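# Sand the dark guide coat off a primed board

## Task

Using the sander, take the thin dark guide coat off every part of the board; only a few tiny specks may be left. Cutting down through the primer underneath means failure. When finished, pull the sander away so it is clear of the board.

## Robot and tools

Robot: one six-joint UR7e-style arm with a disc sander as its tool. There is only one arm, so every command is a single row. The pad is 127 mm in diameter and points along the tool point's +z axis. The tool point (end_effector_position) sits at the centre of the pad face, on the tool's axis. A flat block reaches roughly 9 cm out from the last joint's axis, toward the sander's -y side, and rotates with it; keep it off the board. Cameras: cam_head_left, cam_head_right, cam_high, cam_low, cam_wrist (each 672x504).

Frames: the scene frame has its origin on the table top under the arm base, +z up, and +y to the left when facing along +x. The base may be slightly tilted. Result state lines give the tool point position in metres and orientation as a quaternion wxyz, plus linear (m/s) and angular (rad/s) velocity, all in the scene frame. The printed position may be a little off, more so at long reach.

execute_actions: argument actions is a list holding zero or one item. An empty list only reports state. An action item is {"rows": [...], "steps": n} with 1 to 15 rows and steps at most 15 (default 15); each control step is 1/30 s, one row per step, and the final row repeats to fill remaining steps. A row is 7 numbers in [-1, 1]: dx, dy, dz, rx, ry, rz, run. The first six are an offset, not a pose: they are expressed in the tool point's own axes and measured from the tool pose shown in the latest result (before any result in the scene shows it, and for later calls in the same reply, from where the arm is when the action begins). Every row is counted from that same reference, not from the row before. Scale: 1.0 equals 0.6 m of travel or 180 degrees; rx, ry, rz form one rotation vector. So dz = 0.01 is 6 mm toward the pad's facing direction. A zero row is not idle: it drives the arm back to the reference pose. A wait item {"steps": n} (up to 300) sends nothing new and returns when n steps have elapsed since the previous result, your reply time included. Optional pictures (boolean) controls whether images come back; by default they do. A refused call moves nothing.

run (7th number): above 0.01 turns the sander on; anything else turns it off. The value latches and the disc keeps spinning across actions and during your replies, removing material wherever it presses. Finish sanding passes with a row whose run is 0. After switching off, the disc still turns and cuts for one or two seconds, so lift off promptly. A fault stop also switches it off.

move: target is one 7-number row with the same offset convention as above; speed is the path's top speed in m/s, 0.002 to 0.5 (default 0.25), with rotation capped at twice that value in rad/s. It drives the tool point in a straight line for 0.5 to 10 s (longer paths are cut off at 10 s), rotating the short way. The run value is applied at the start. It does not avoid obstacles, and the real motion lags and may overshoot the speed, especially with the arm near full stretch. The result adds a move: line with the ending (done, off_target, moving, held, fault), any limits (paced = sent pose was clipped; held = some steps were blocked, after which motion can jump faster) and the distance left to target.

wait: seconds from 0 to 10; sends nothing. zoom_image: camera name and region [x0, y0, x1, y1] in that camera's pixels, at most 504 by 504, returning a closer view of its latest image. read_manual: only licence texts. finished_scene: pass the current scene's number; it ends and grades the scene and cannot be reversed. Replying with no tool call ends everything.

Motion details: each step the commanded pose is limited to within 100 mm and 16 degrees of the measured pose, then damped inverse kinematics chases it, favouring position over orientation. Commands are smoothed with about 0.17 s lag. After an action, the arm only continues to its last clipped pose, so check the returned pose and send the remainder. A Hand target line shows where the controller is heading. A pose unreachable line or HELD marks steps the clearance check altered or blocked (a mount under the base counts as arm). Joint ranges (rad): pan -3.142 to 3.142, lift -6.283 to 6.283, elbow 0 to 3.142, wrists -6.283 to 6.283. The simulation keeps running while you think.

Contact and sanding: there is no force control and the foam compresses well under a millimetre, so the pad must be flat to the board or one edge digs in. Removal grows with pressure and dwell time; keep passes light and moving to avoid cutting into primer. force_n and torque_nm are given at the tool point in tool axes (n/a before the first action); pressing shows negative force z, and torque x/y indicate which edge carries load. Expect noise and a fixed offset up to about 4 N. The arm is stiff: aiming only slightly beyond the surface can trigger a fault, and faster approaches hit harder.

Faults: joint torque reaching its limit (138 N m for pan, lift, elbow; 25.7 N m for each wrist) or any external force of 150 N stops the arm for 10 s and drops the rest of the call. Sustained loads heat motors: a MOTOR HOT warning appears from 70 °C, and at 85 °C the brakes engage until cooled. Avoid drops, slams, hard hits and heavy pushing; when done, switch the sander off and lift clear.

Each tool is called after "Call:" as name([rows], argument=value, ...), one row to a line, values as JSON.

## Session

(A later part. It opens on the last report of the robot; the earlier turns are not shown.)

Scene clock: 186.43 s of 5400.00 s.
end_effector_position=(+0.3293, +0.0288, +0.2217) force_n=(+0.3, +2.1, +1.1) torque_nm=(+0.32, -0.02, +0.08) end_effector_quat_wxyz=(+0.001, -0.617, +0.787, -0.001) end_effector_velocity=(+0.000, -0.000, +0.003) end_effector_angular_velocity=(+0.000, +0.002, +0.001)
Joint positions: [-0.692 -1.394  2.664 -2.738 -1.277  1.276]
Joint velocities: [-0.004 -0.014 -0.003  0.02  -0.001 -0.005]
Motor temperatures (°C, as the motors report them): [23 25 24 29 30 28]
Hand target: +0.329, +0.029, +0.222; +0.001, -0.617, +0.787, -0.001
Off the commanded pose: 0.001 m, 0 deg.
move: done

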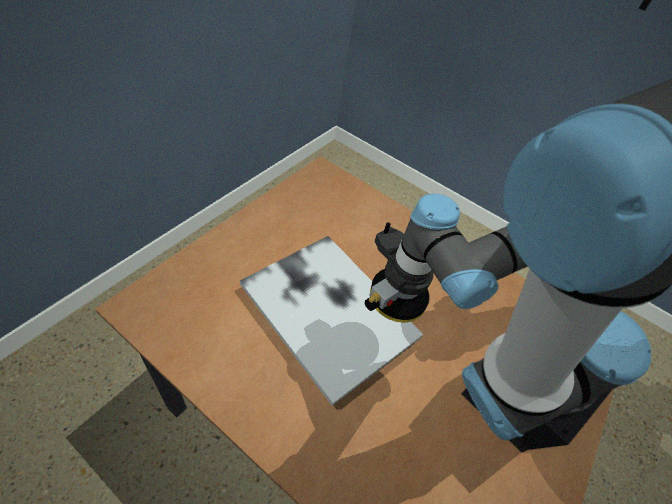

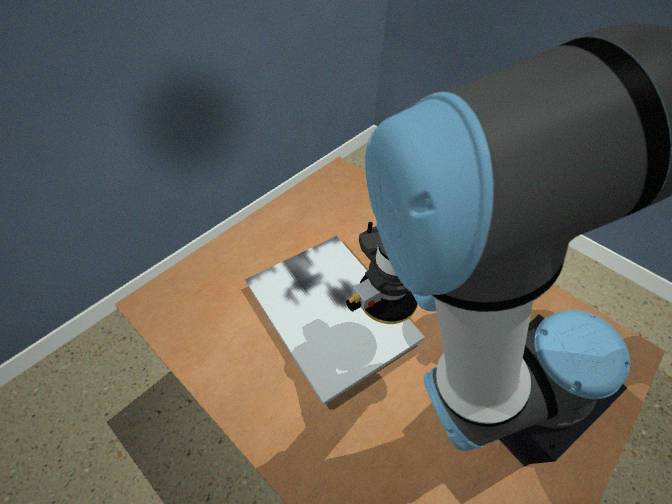

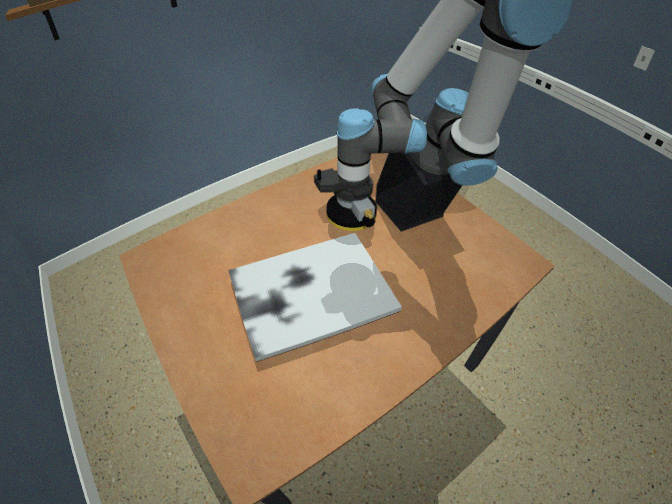

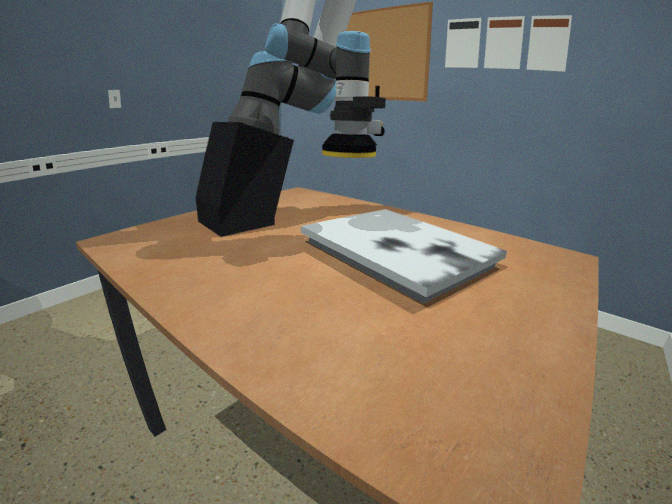

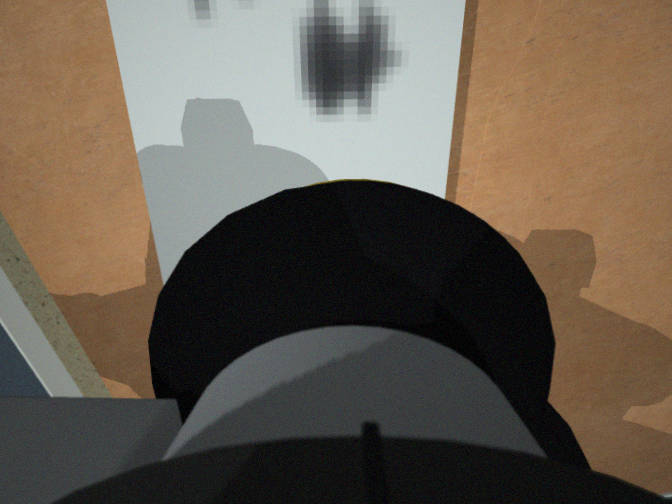

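Call:
move(target=[-0.268,-0.52,0.293,0,0,0,1], speed=0.35)

Scene clock: 192.83 s of 5400.00 s.
end_effector_position=(+0.6712, +0.1095, +0.0474) force_n=(-2.4, +1.1, +1.9) torque_nm=(+0.25, +0.33, +0.05) end_effector_quat_wxyz=(+0.001, -0.617, +0.787, -0.002) end_effector_velocity=(+0.002, -0.000, -0.001) end_effector_angular_velocity=(-0.001, -0.000, +0.000)
Joint positions: [-0.224 -0.593  1.598 -2.621 -1.264  1.766]
Joint velocities: [ 0.001  0.004 -0.007  0.002 -0.001  0.   ]
Motor temperatures (°C, as the motors report them): [23 25 24 29 30 28]
Hand target: +0.671, +0.110, +0.047; +0.001, -0.617, +0.787, -0.002
Off the commanded pose: 0.001 m, 0 deg.
move: done

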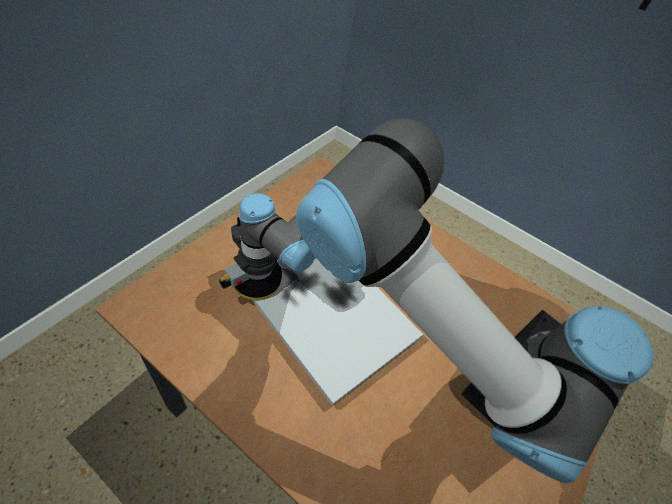

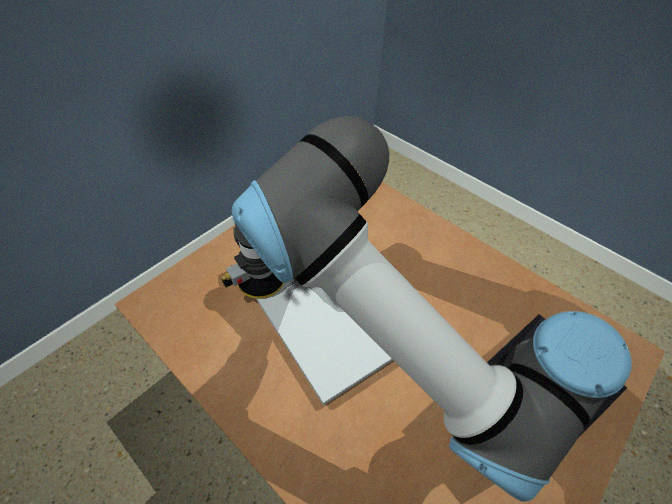

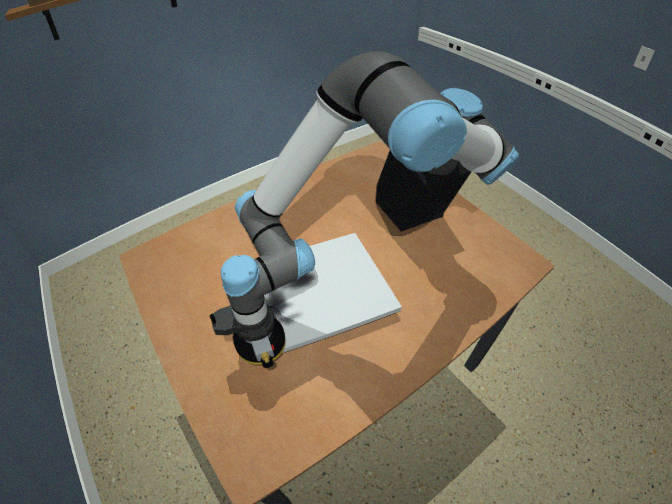

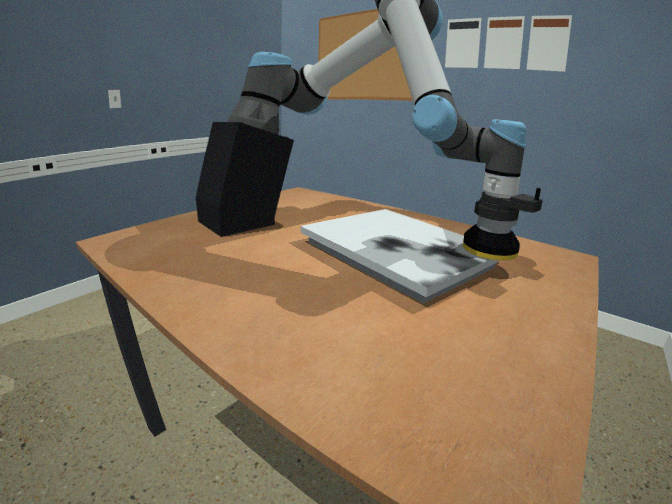

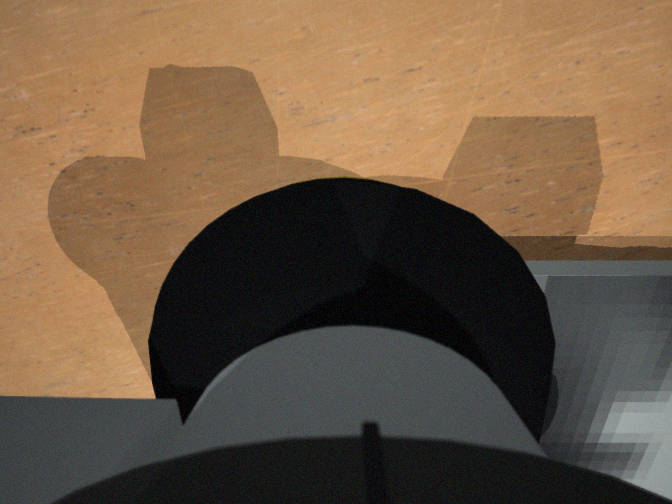

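Call:
move(target=[0,0,0.0093,0,0,0,1], speed=0.008)

Call:
move(target=[0.367,0,0,0,0,0,1], speed=0.06)

Call:
move(target=[0,0.3,-0.25,0,0,0,0], speed=0.3)

Scene clock: 197.43 s of 5400.00 s.
end_effector_position=(+0.6714, +0.1095, +0.0423) force_n=(-2.3, -0.6, -25.0) torque_nm=(-0.50, +0.80, +0.06) end_effector_quat_wxyz=(+0.001, -0.617, +0.787, -0.002) end_effector_velocity=(+0.000, +0.001, -0.002) end_effector_angular_velocity=(-0.000, -0.001, +0.001)
Joint positions: [-0.222 -0.582  1.593 -2.628 -1.264  1.768]
Joint velocities: [ 0.002  0.004 -0.002 -0.004 -0.     0.001]
Motor temperatures (°C, as the motors report them): [23 25 24 29 30 28]
Hand target: +0.671, +0.110, +0.042; +0.001, -0.617, +0.787, -0.002
Off the commanded pose: 0.000 m, 0 deg.
move: done

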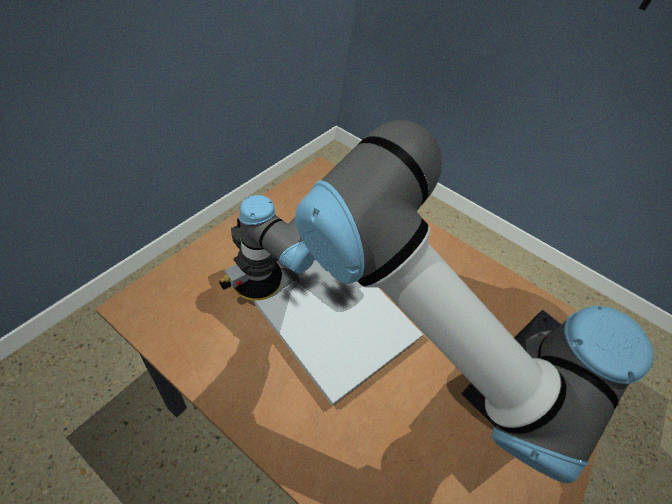

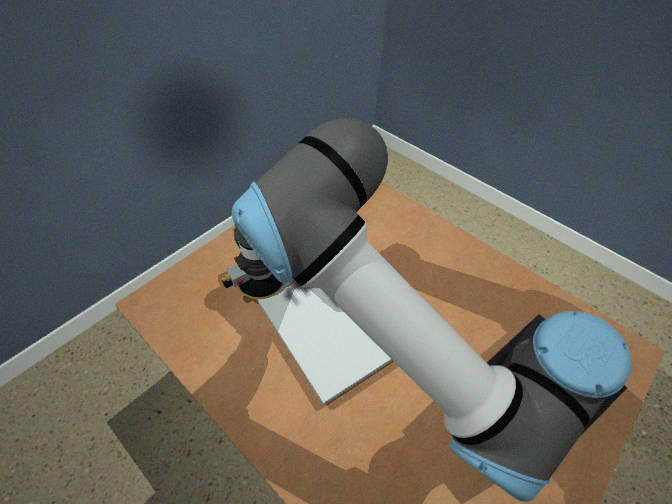

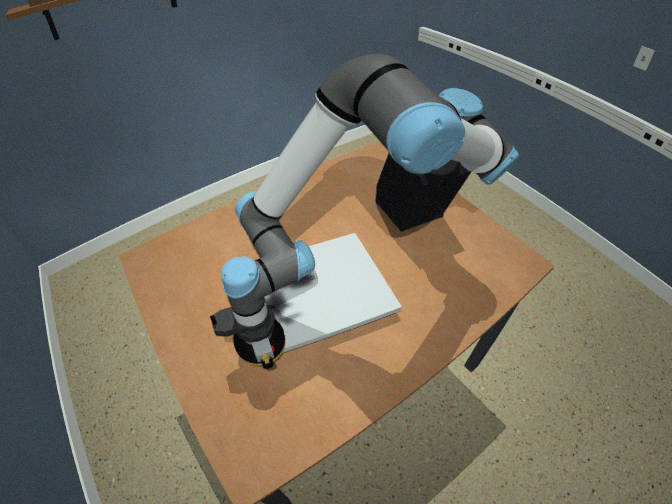

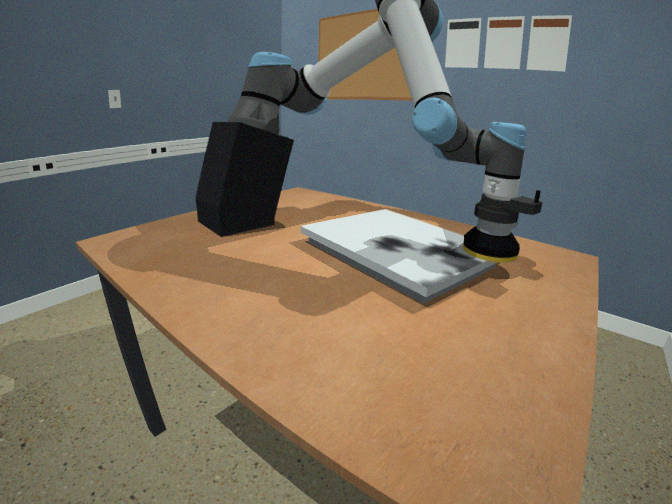

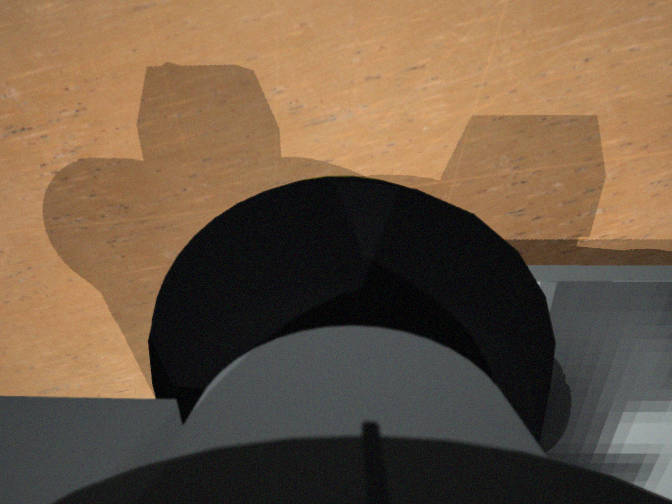

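Scene clock: 201.77 s of 5400.00 s.
end_effector_position=(+0.6187, -0.1037, +0.0421) force_n=(-0.1, +1.8, -27.1) torque_nm=(+0.16, -0.30, +0.02) end_effector_quat_wxyz=(+0.001, -0.617, +0.787, -0.001) end_effector_velocity=(+0.000, -0.003, +0.000) end_effector_angular_velocity=(-0.000, -0.001, +0.000)
Joint positions: [-0.552 -0.516  1.714 -2.709 -1.266  1.422]
Joint velocities: [-0.004  0.001 -0.001  0.     0.    -0.004]
Motor temperatures (°C, as the motors report them): [23 25 24 29 30 28]
Hand target: +0.619, -0.104, +0.042; +0.001, -0.617, +0.787, -0.001
Off the commanded pose: 0.001 m, 0 deg.
move: done

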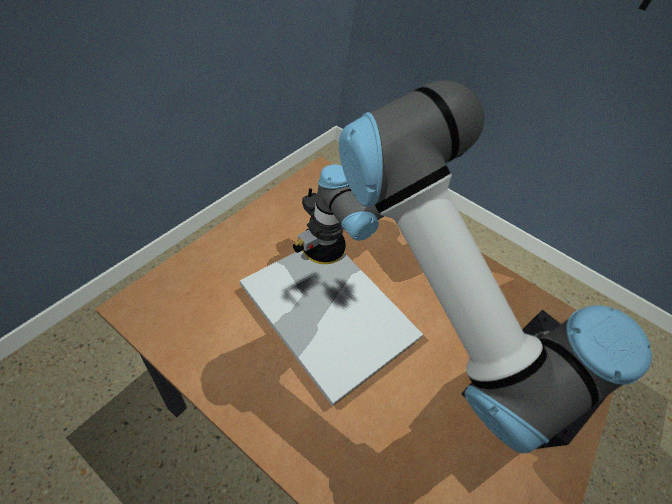

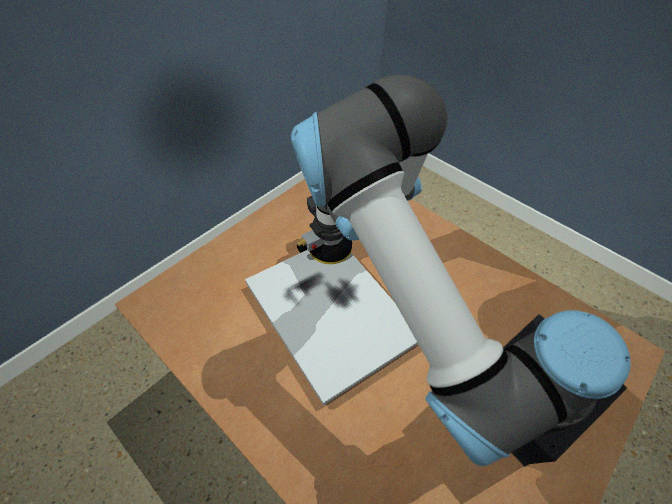

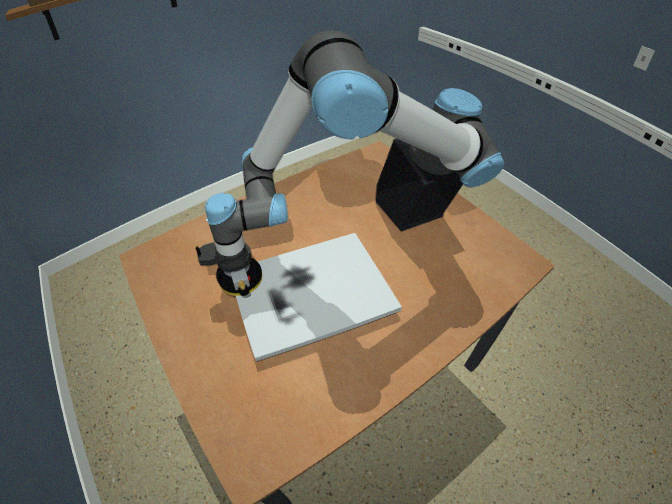

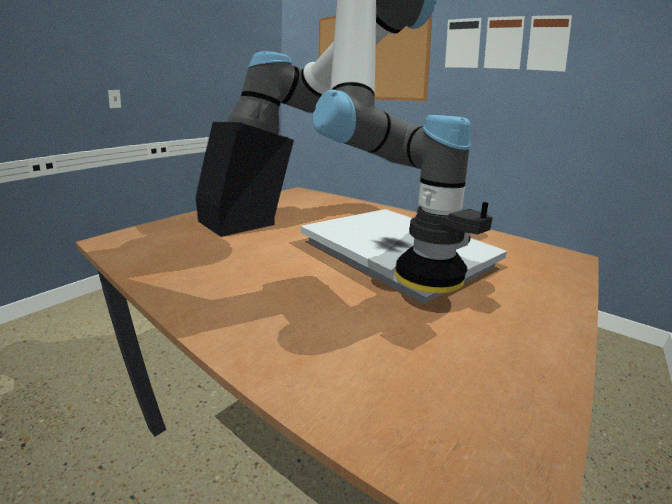

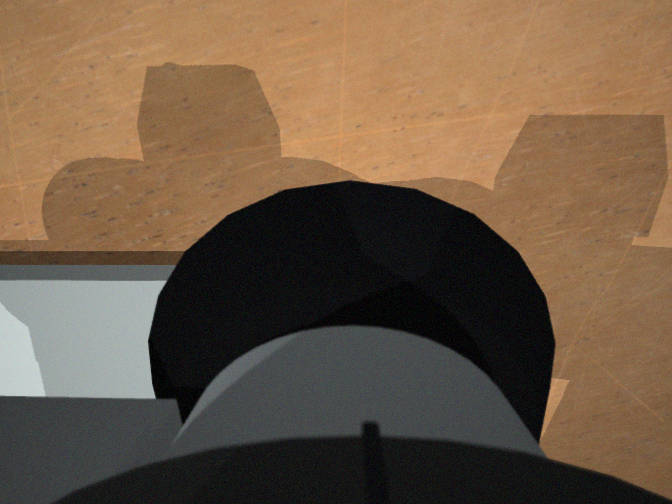

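Scene clock: 203.57 s of 5400.00 s.
end_effector_position=(+0.4434, -0.0605, +0.1910) force_n=(+0.9, +1.0, +2.0) torque_nm=(+0.19, +0.03, +0.07) end_effector_quat_wxyz=(+0.001, -0.617, +0.787, -0.001) end_effector_velocity=(-0.001, -0.000, +0.002) end_effector_angular_velocity=(-0.001, -0.002, +0.000)
Joint positions: [-0.713 -1.052  2.321 -2.731 -1.279  1.254]
Joint velocities: [-0.003 -0.007  0.003  0.002 -0.001 -0.002]
Motor temperatures (°C, as the motors report them): [23 25 24 29 30 28]
Hand target: +0.443, -0.060, +0.191; +0.001, -0.617, +0.787, -0.001
Off the commanded pose: 0.001 m, 0 deg.
move: done

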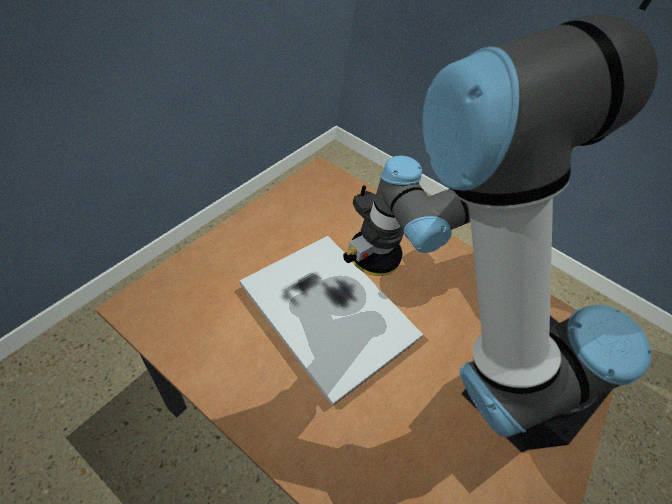

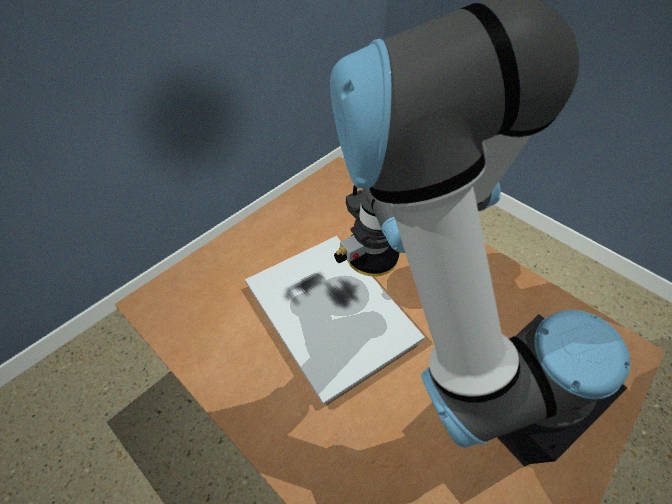

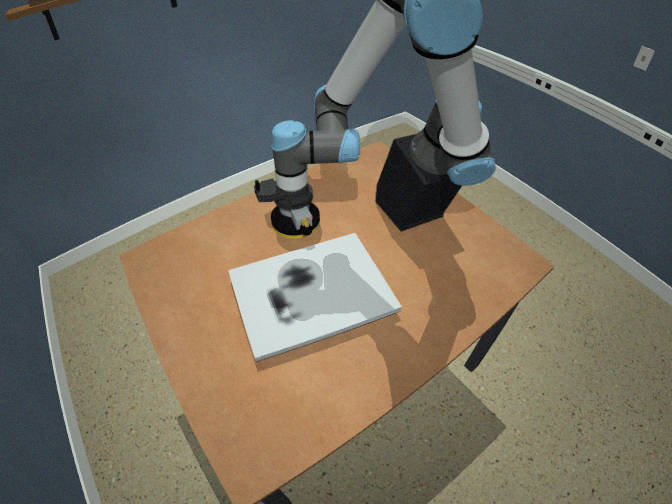

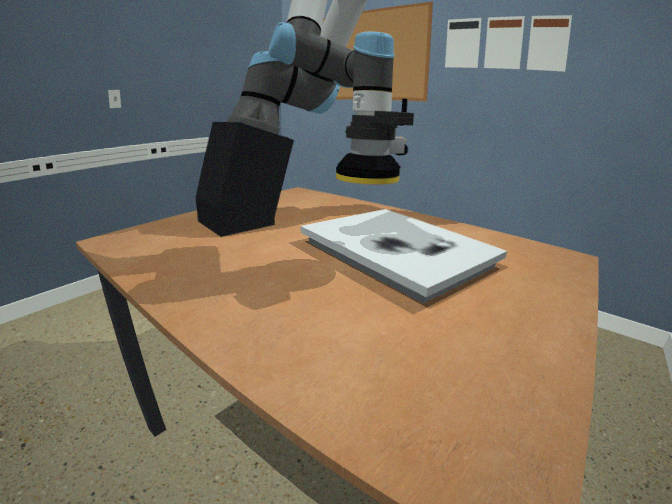

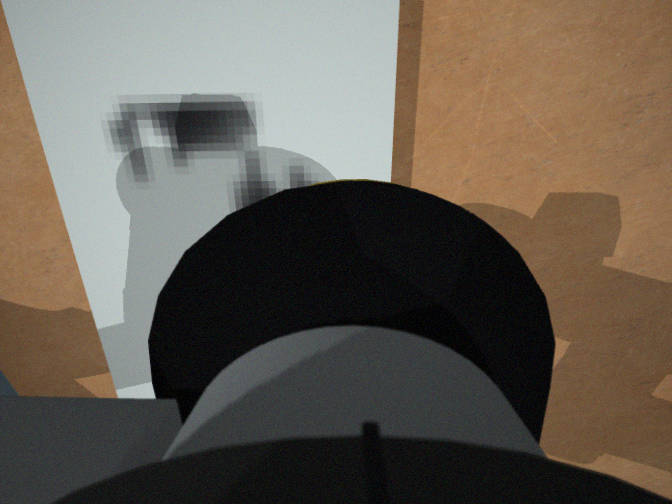

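Call:
move(target=[-0.25,-0.192,0.242,0,0,0,1], speed=0.35)

Scene clock: 209.63 s of 5400.00 s.
end_effector_position=(+0.5916, +0.0569, +0.0465) force_n=(-0.1, +1.7, +1.2) torque_nm=(+0.29, +0.21, +0.05) end_effector_quat_wxyz=(+0.001, -0.617, +0.787, -0.002) end_effector_velocity=(+0.002, -0.000, -0.001) end_effector_angular_velocity=(-0.001, -0.000, -0.001)
Joint positions: [-0.316 -0.645  1.86  -2.801 -1.261  1.669]
Joint velocities: [ 0.001  0.004 -0.006  0.001 -0.001  0.002]
Motor temperatures (°C, as the motors report them): [23 25 24 29 30 28]
Hand target: +0.592, +0.057, +0.046; +0.001, -0.617, +0.787, -0.002
Off the commanded pose: 0.001 m, 0 deg.
move: done

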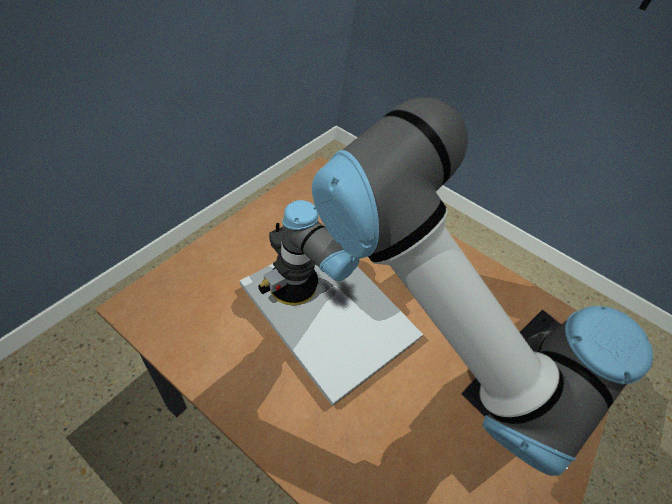

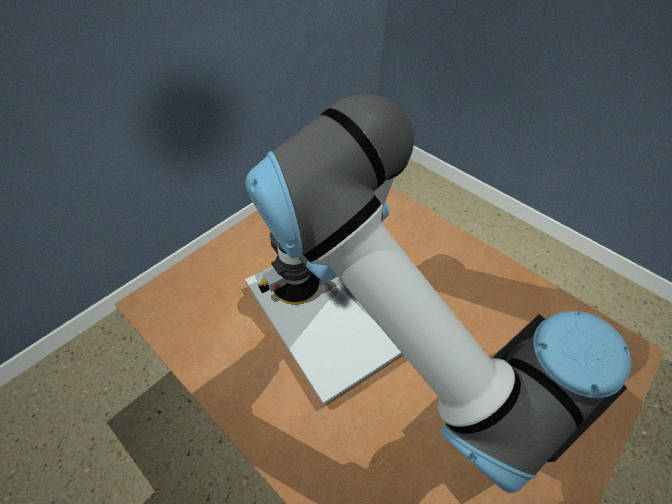

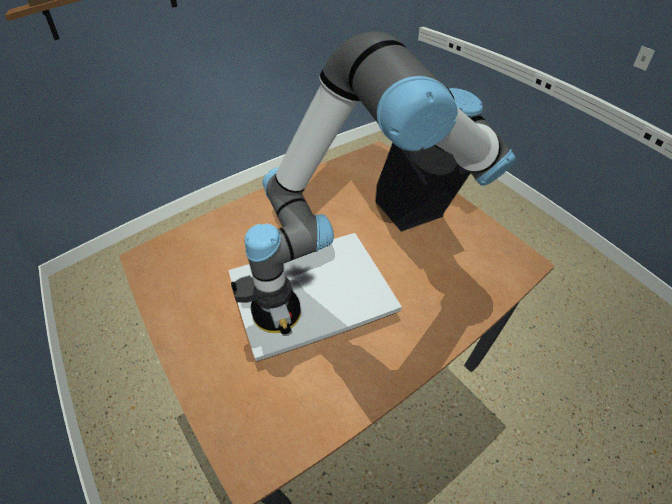

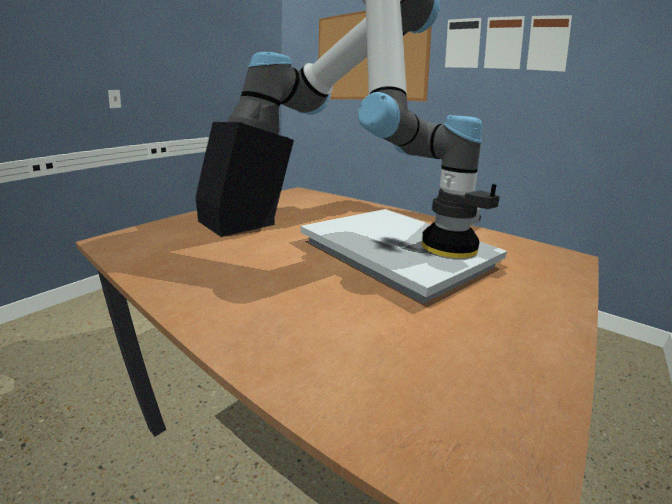

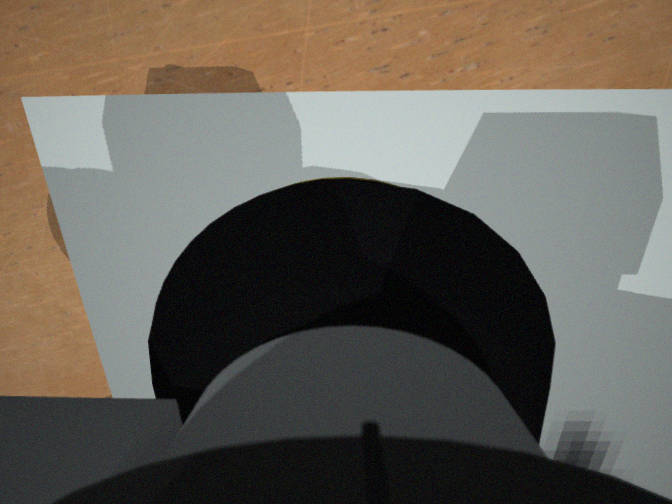

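Call:
move(target=[0,0,0.0078,0,0,0,1], speed=0.008)

Call:
move(target=[0.19,0.2,-0.0003,0,0,0,1], speed=0.05)

Call:
move(target=[0,0.25,-0.25,0,0,0,0], speed=0.3)

Scene clock: 217.10 s of 5400.00 s.
end_effector_position=(+0.5918, +0.0569, +0.0422) force_n=(+4.8, +1.7, -34.3) torque_nm=(-0.18, -0.69, +0.13) end_effector_quat_wxyz=(+0.001, -0.617, +0.787, -0.002) end_effector_velocity=(-0.002, -0.000, -0.002) end_effector_angular_velocity=(+0.001, +0.004, -0.001)
Joint positions: [-0.314 -0.635  1.855 -2.808 -1.261  1.672]
Joint velocities: [0.    0.004 0.    0.    0.001 0.   ]
Motor temperatures (°C, as the motors report them): [23 25 24 29 30 28]
Hand target: +0.592, +0.057, +0.042; +0.001, -0.617, +0.787, -0.002
Off the commanded pose: 0.000 m, 0 deg.
move: done

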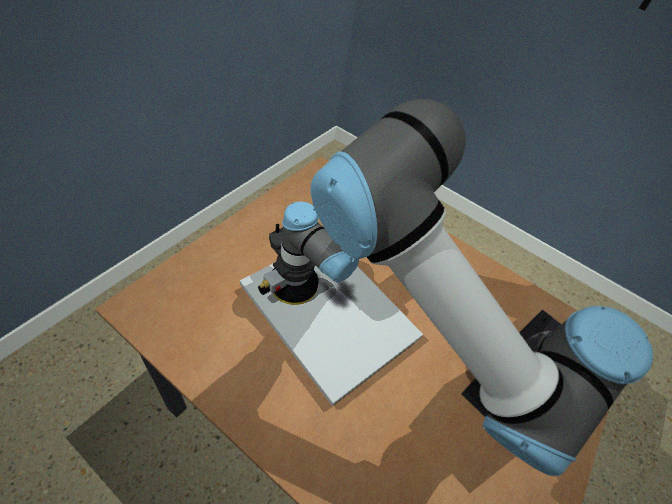

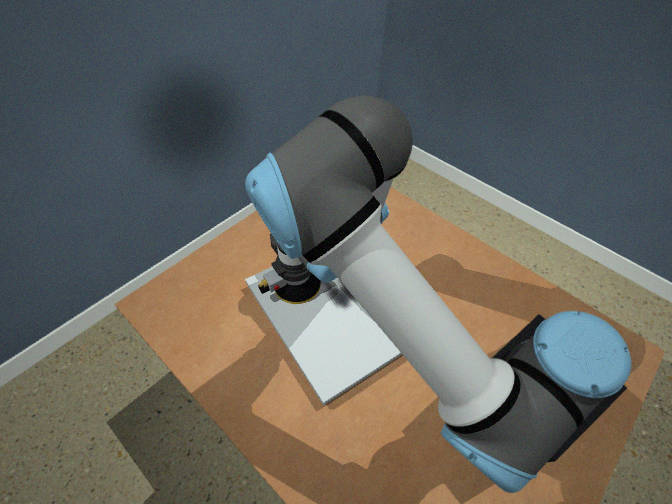

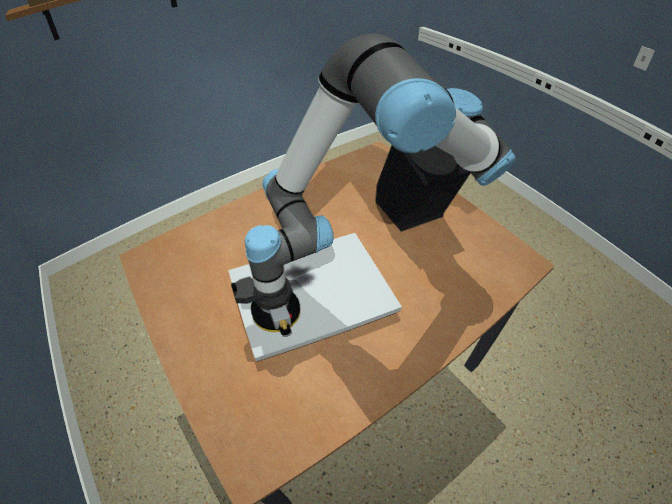

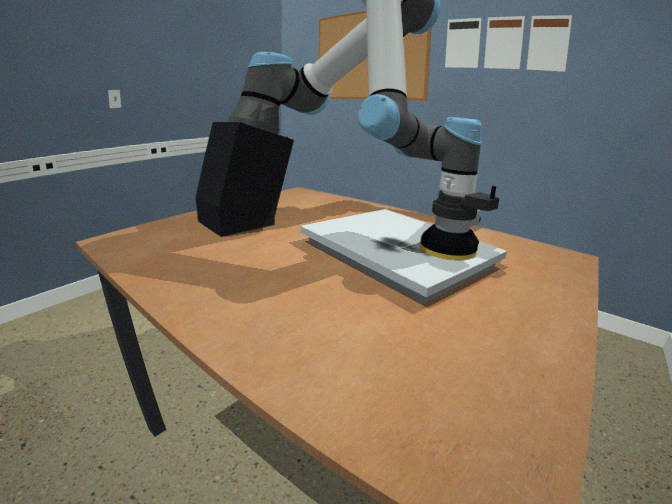

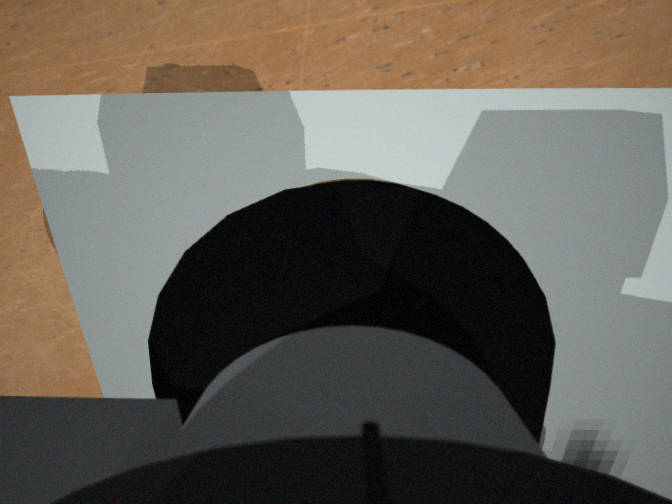

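Scene clock: 221.03 s of 5400.00 s.
end_effector_position=(+0.4482, -0.0247, +0.0416) force_n=(+1.1, +2.6, -50.0) torque_nm=(-0.86, +0.26, +0.07) end_effector_quat_wxyz=(+0.001, -0.617, +0.787, -0.002) end_effector_velocity=(-0.002, -0.001, +0.000) end_effector_angular_velocity=(+0.000, -0.001, +0.001)
Joint positions: [-0.533 -0.628  2.24  -3.129 -1.265  1.442]
Joint velocities: [-0.004  0.002  0.005 -0.006  0.    -0.005]
Motor temperatures (°C, as the motors report them): [23 25 24 29 30 28]
Hand target: +0.448, -0.025, +0.042; +0.001, -0.617, +0.787, -0.002
Off the commanded pose: 0.001 m, 0 deg.
move: done

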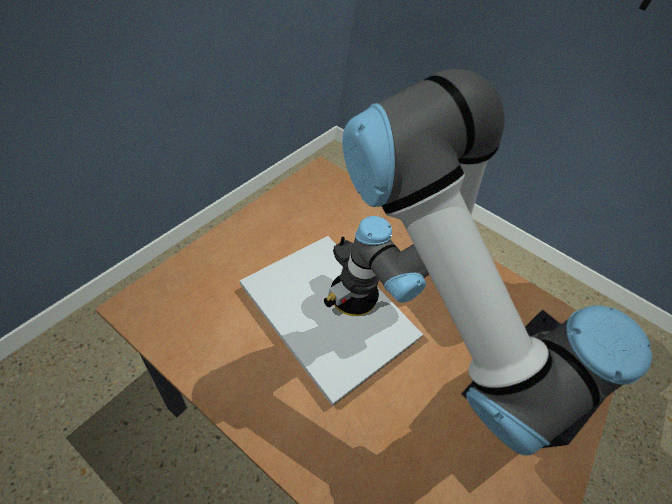

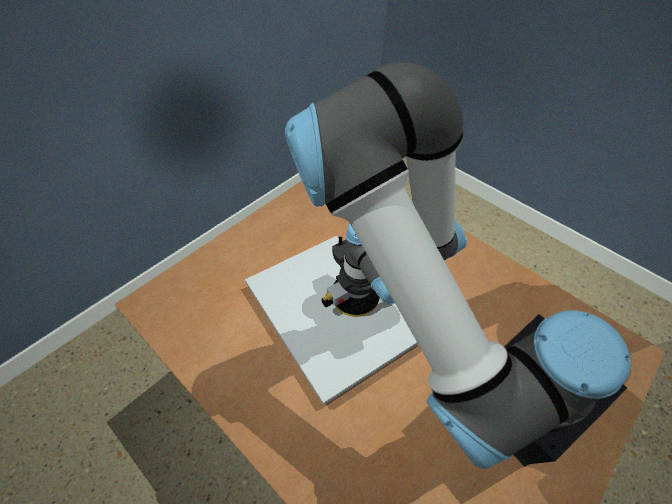

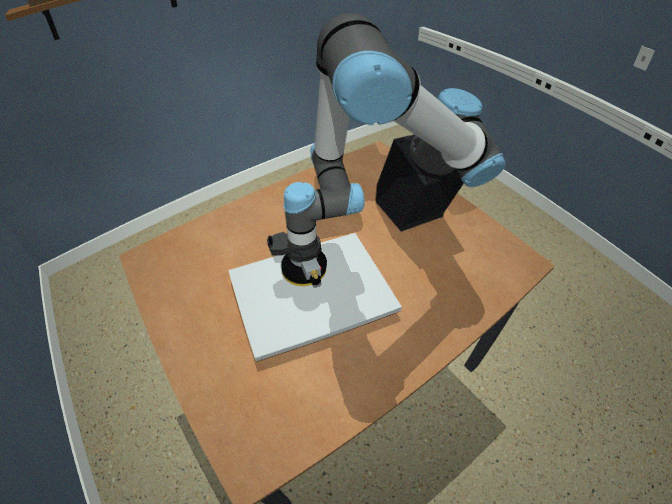

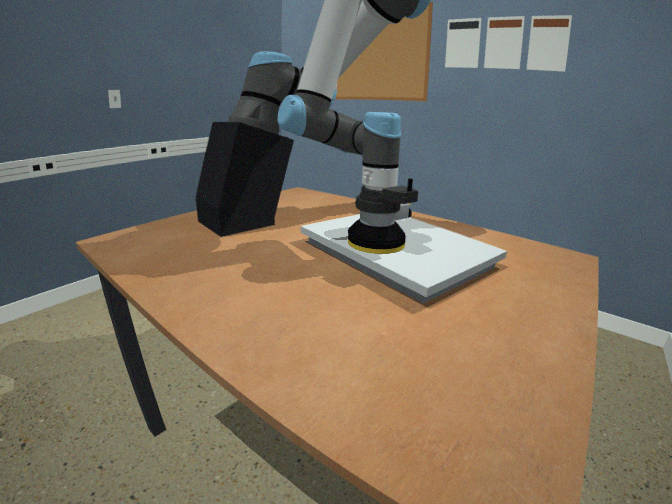

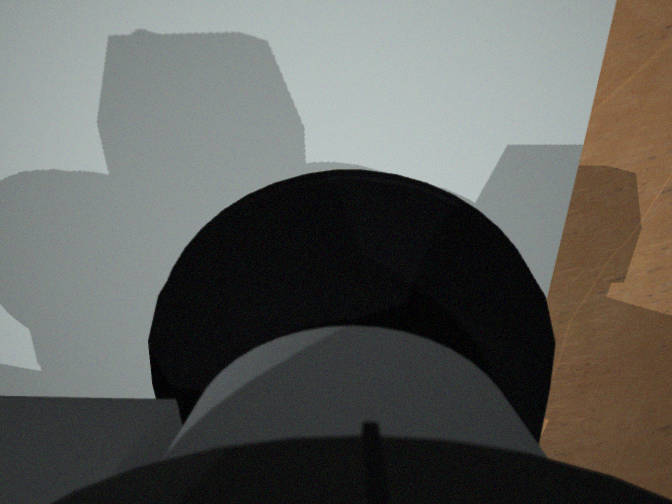

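Scene clock: 222.80 s of 5400.00 s.
end_effector_position=(+0.3017, +0.0115, +0.1905) force_n=(+1.6, +0.0, +1.2) torque_nm=(+0.04, +0.00, +0.11) end_effector_quat_wxyz=(+0.002, -0.617, +0.787, -0.002) end_effector_velocity=(-0.001, +0.000, +0.002) end_effector_angular_velocity=(+0.001, +0.002, -0.000)
Joint positions: [-0.763 -1.231  2.747 -2.963 -1.284  1.203]
Joint velocities: [-0.004 -0.015  0.001  0.017 -0.    -0.004]
Motor temperatures (°C, as the motors report them): [23 25 24 29 30 28]
Hand target: +0.302, +0.012, +0.191; +0.002, -0.617, +0.787, -0.002
Off the commanded pose: 0.001 m, 0 deg.
move: done

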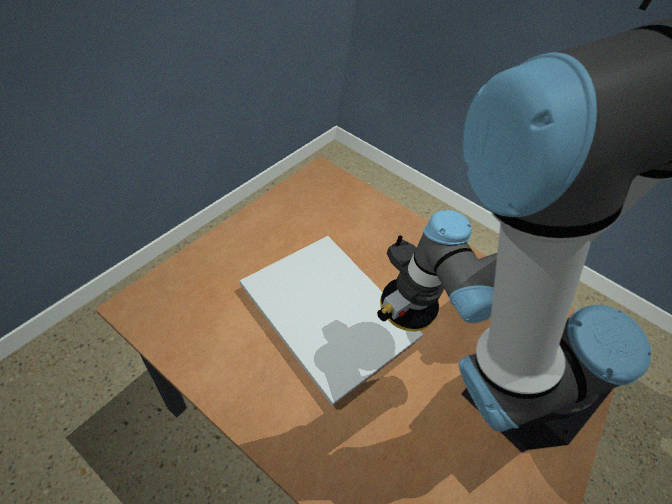

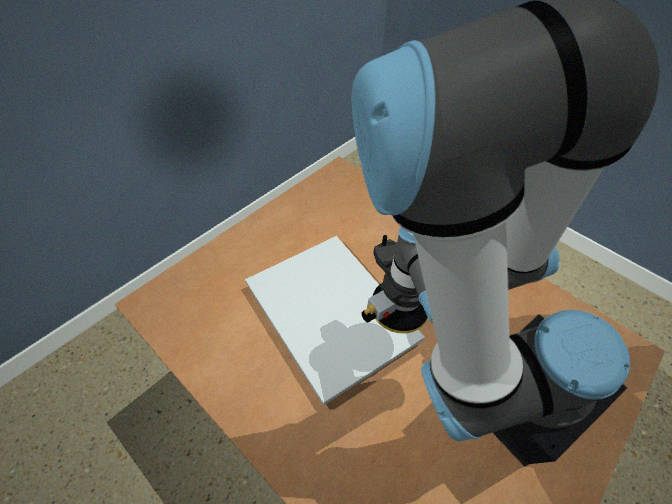

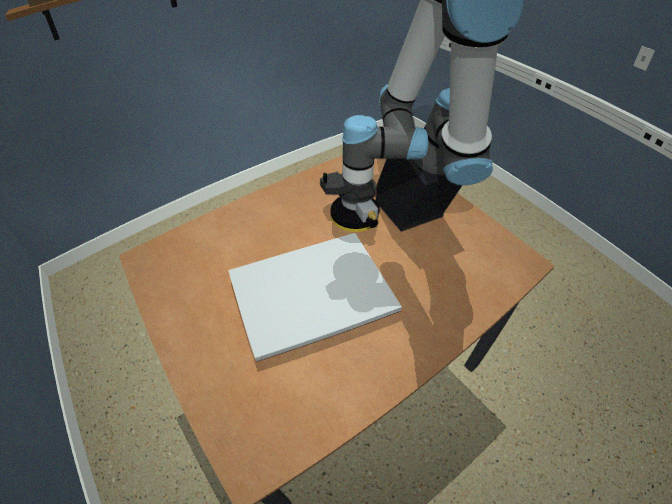

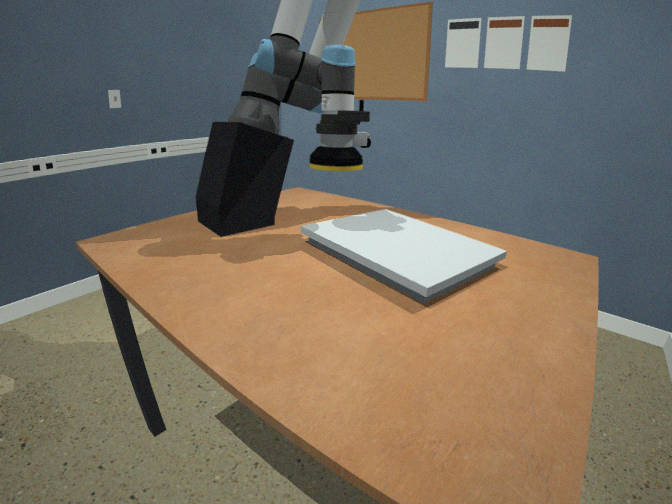

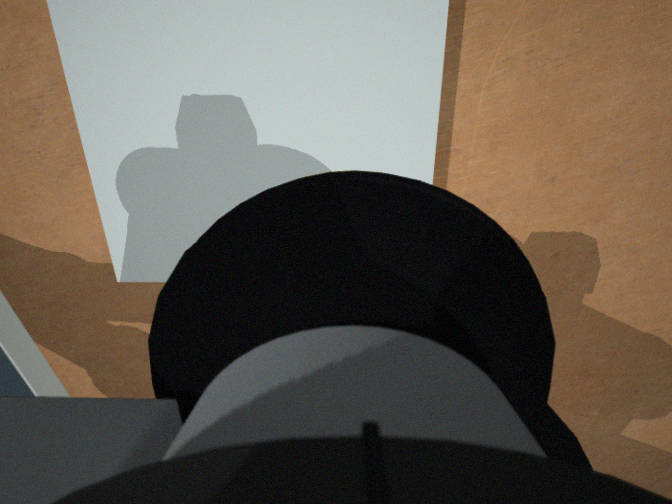

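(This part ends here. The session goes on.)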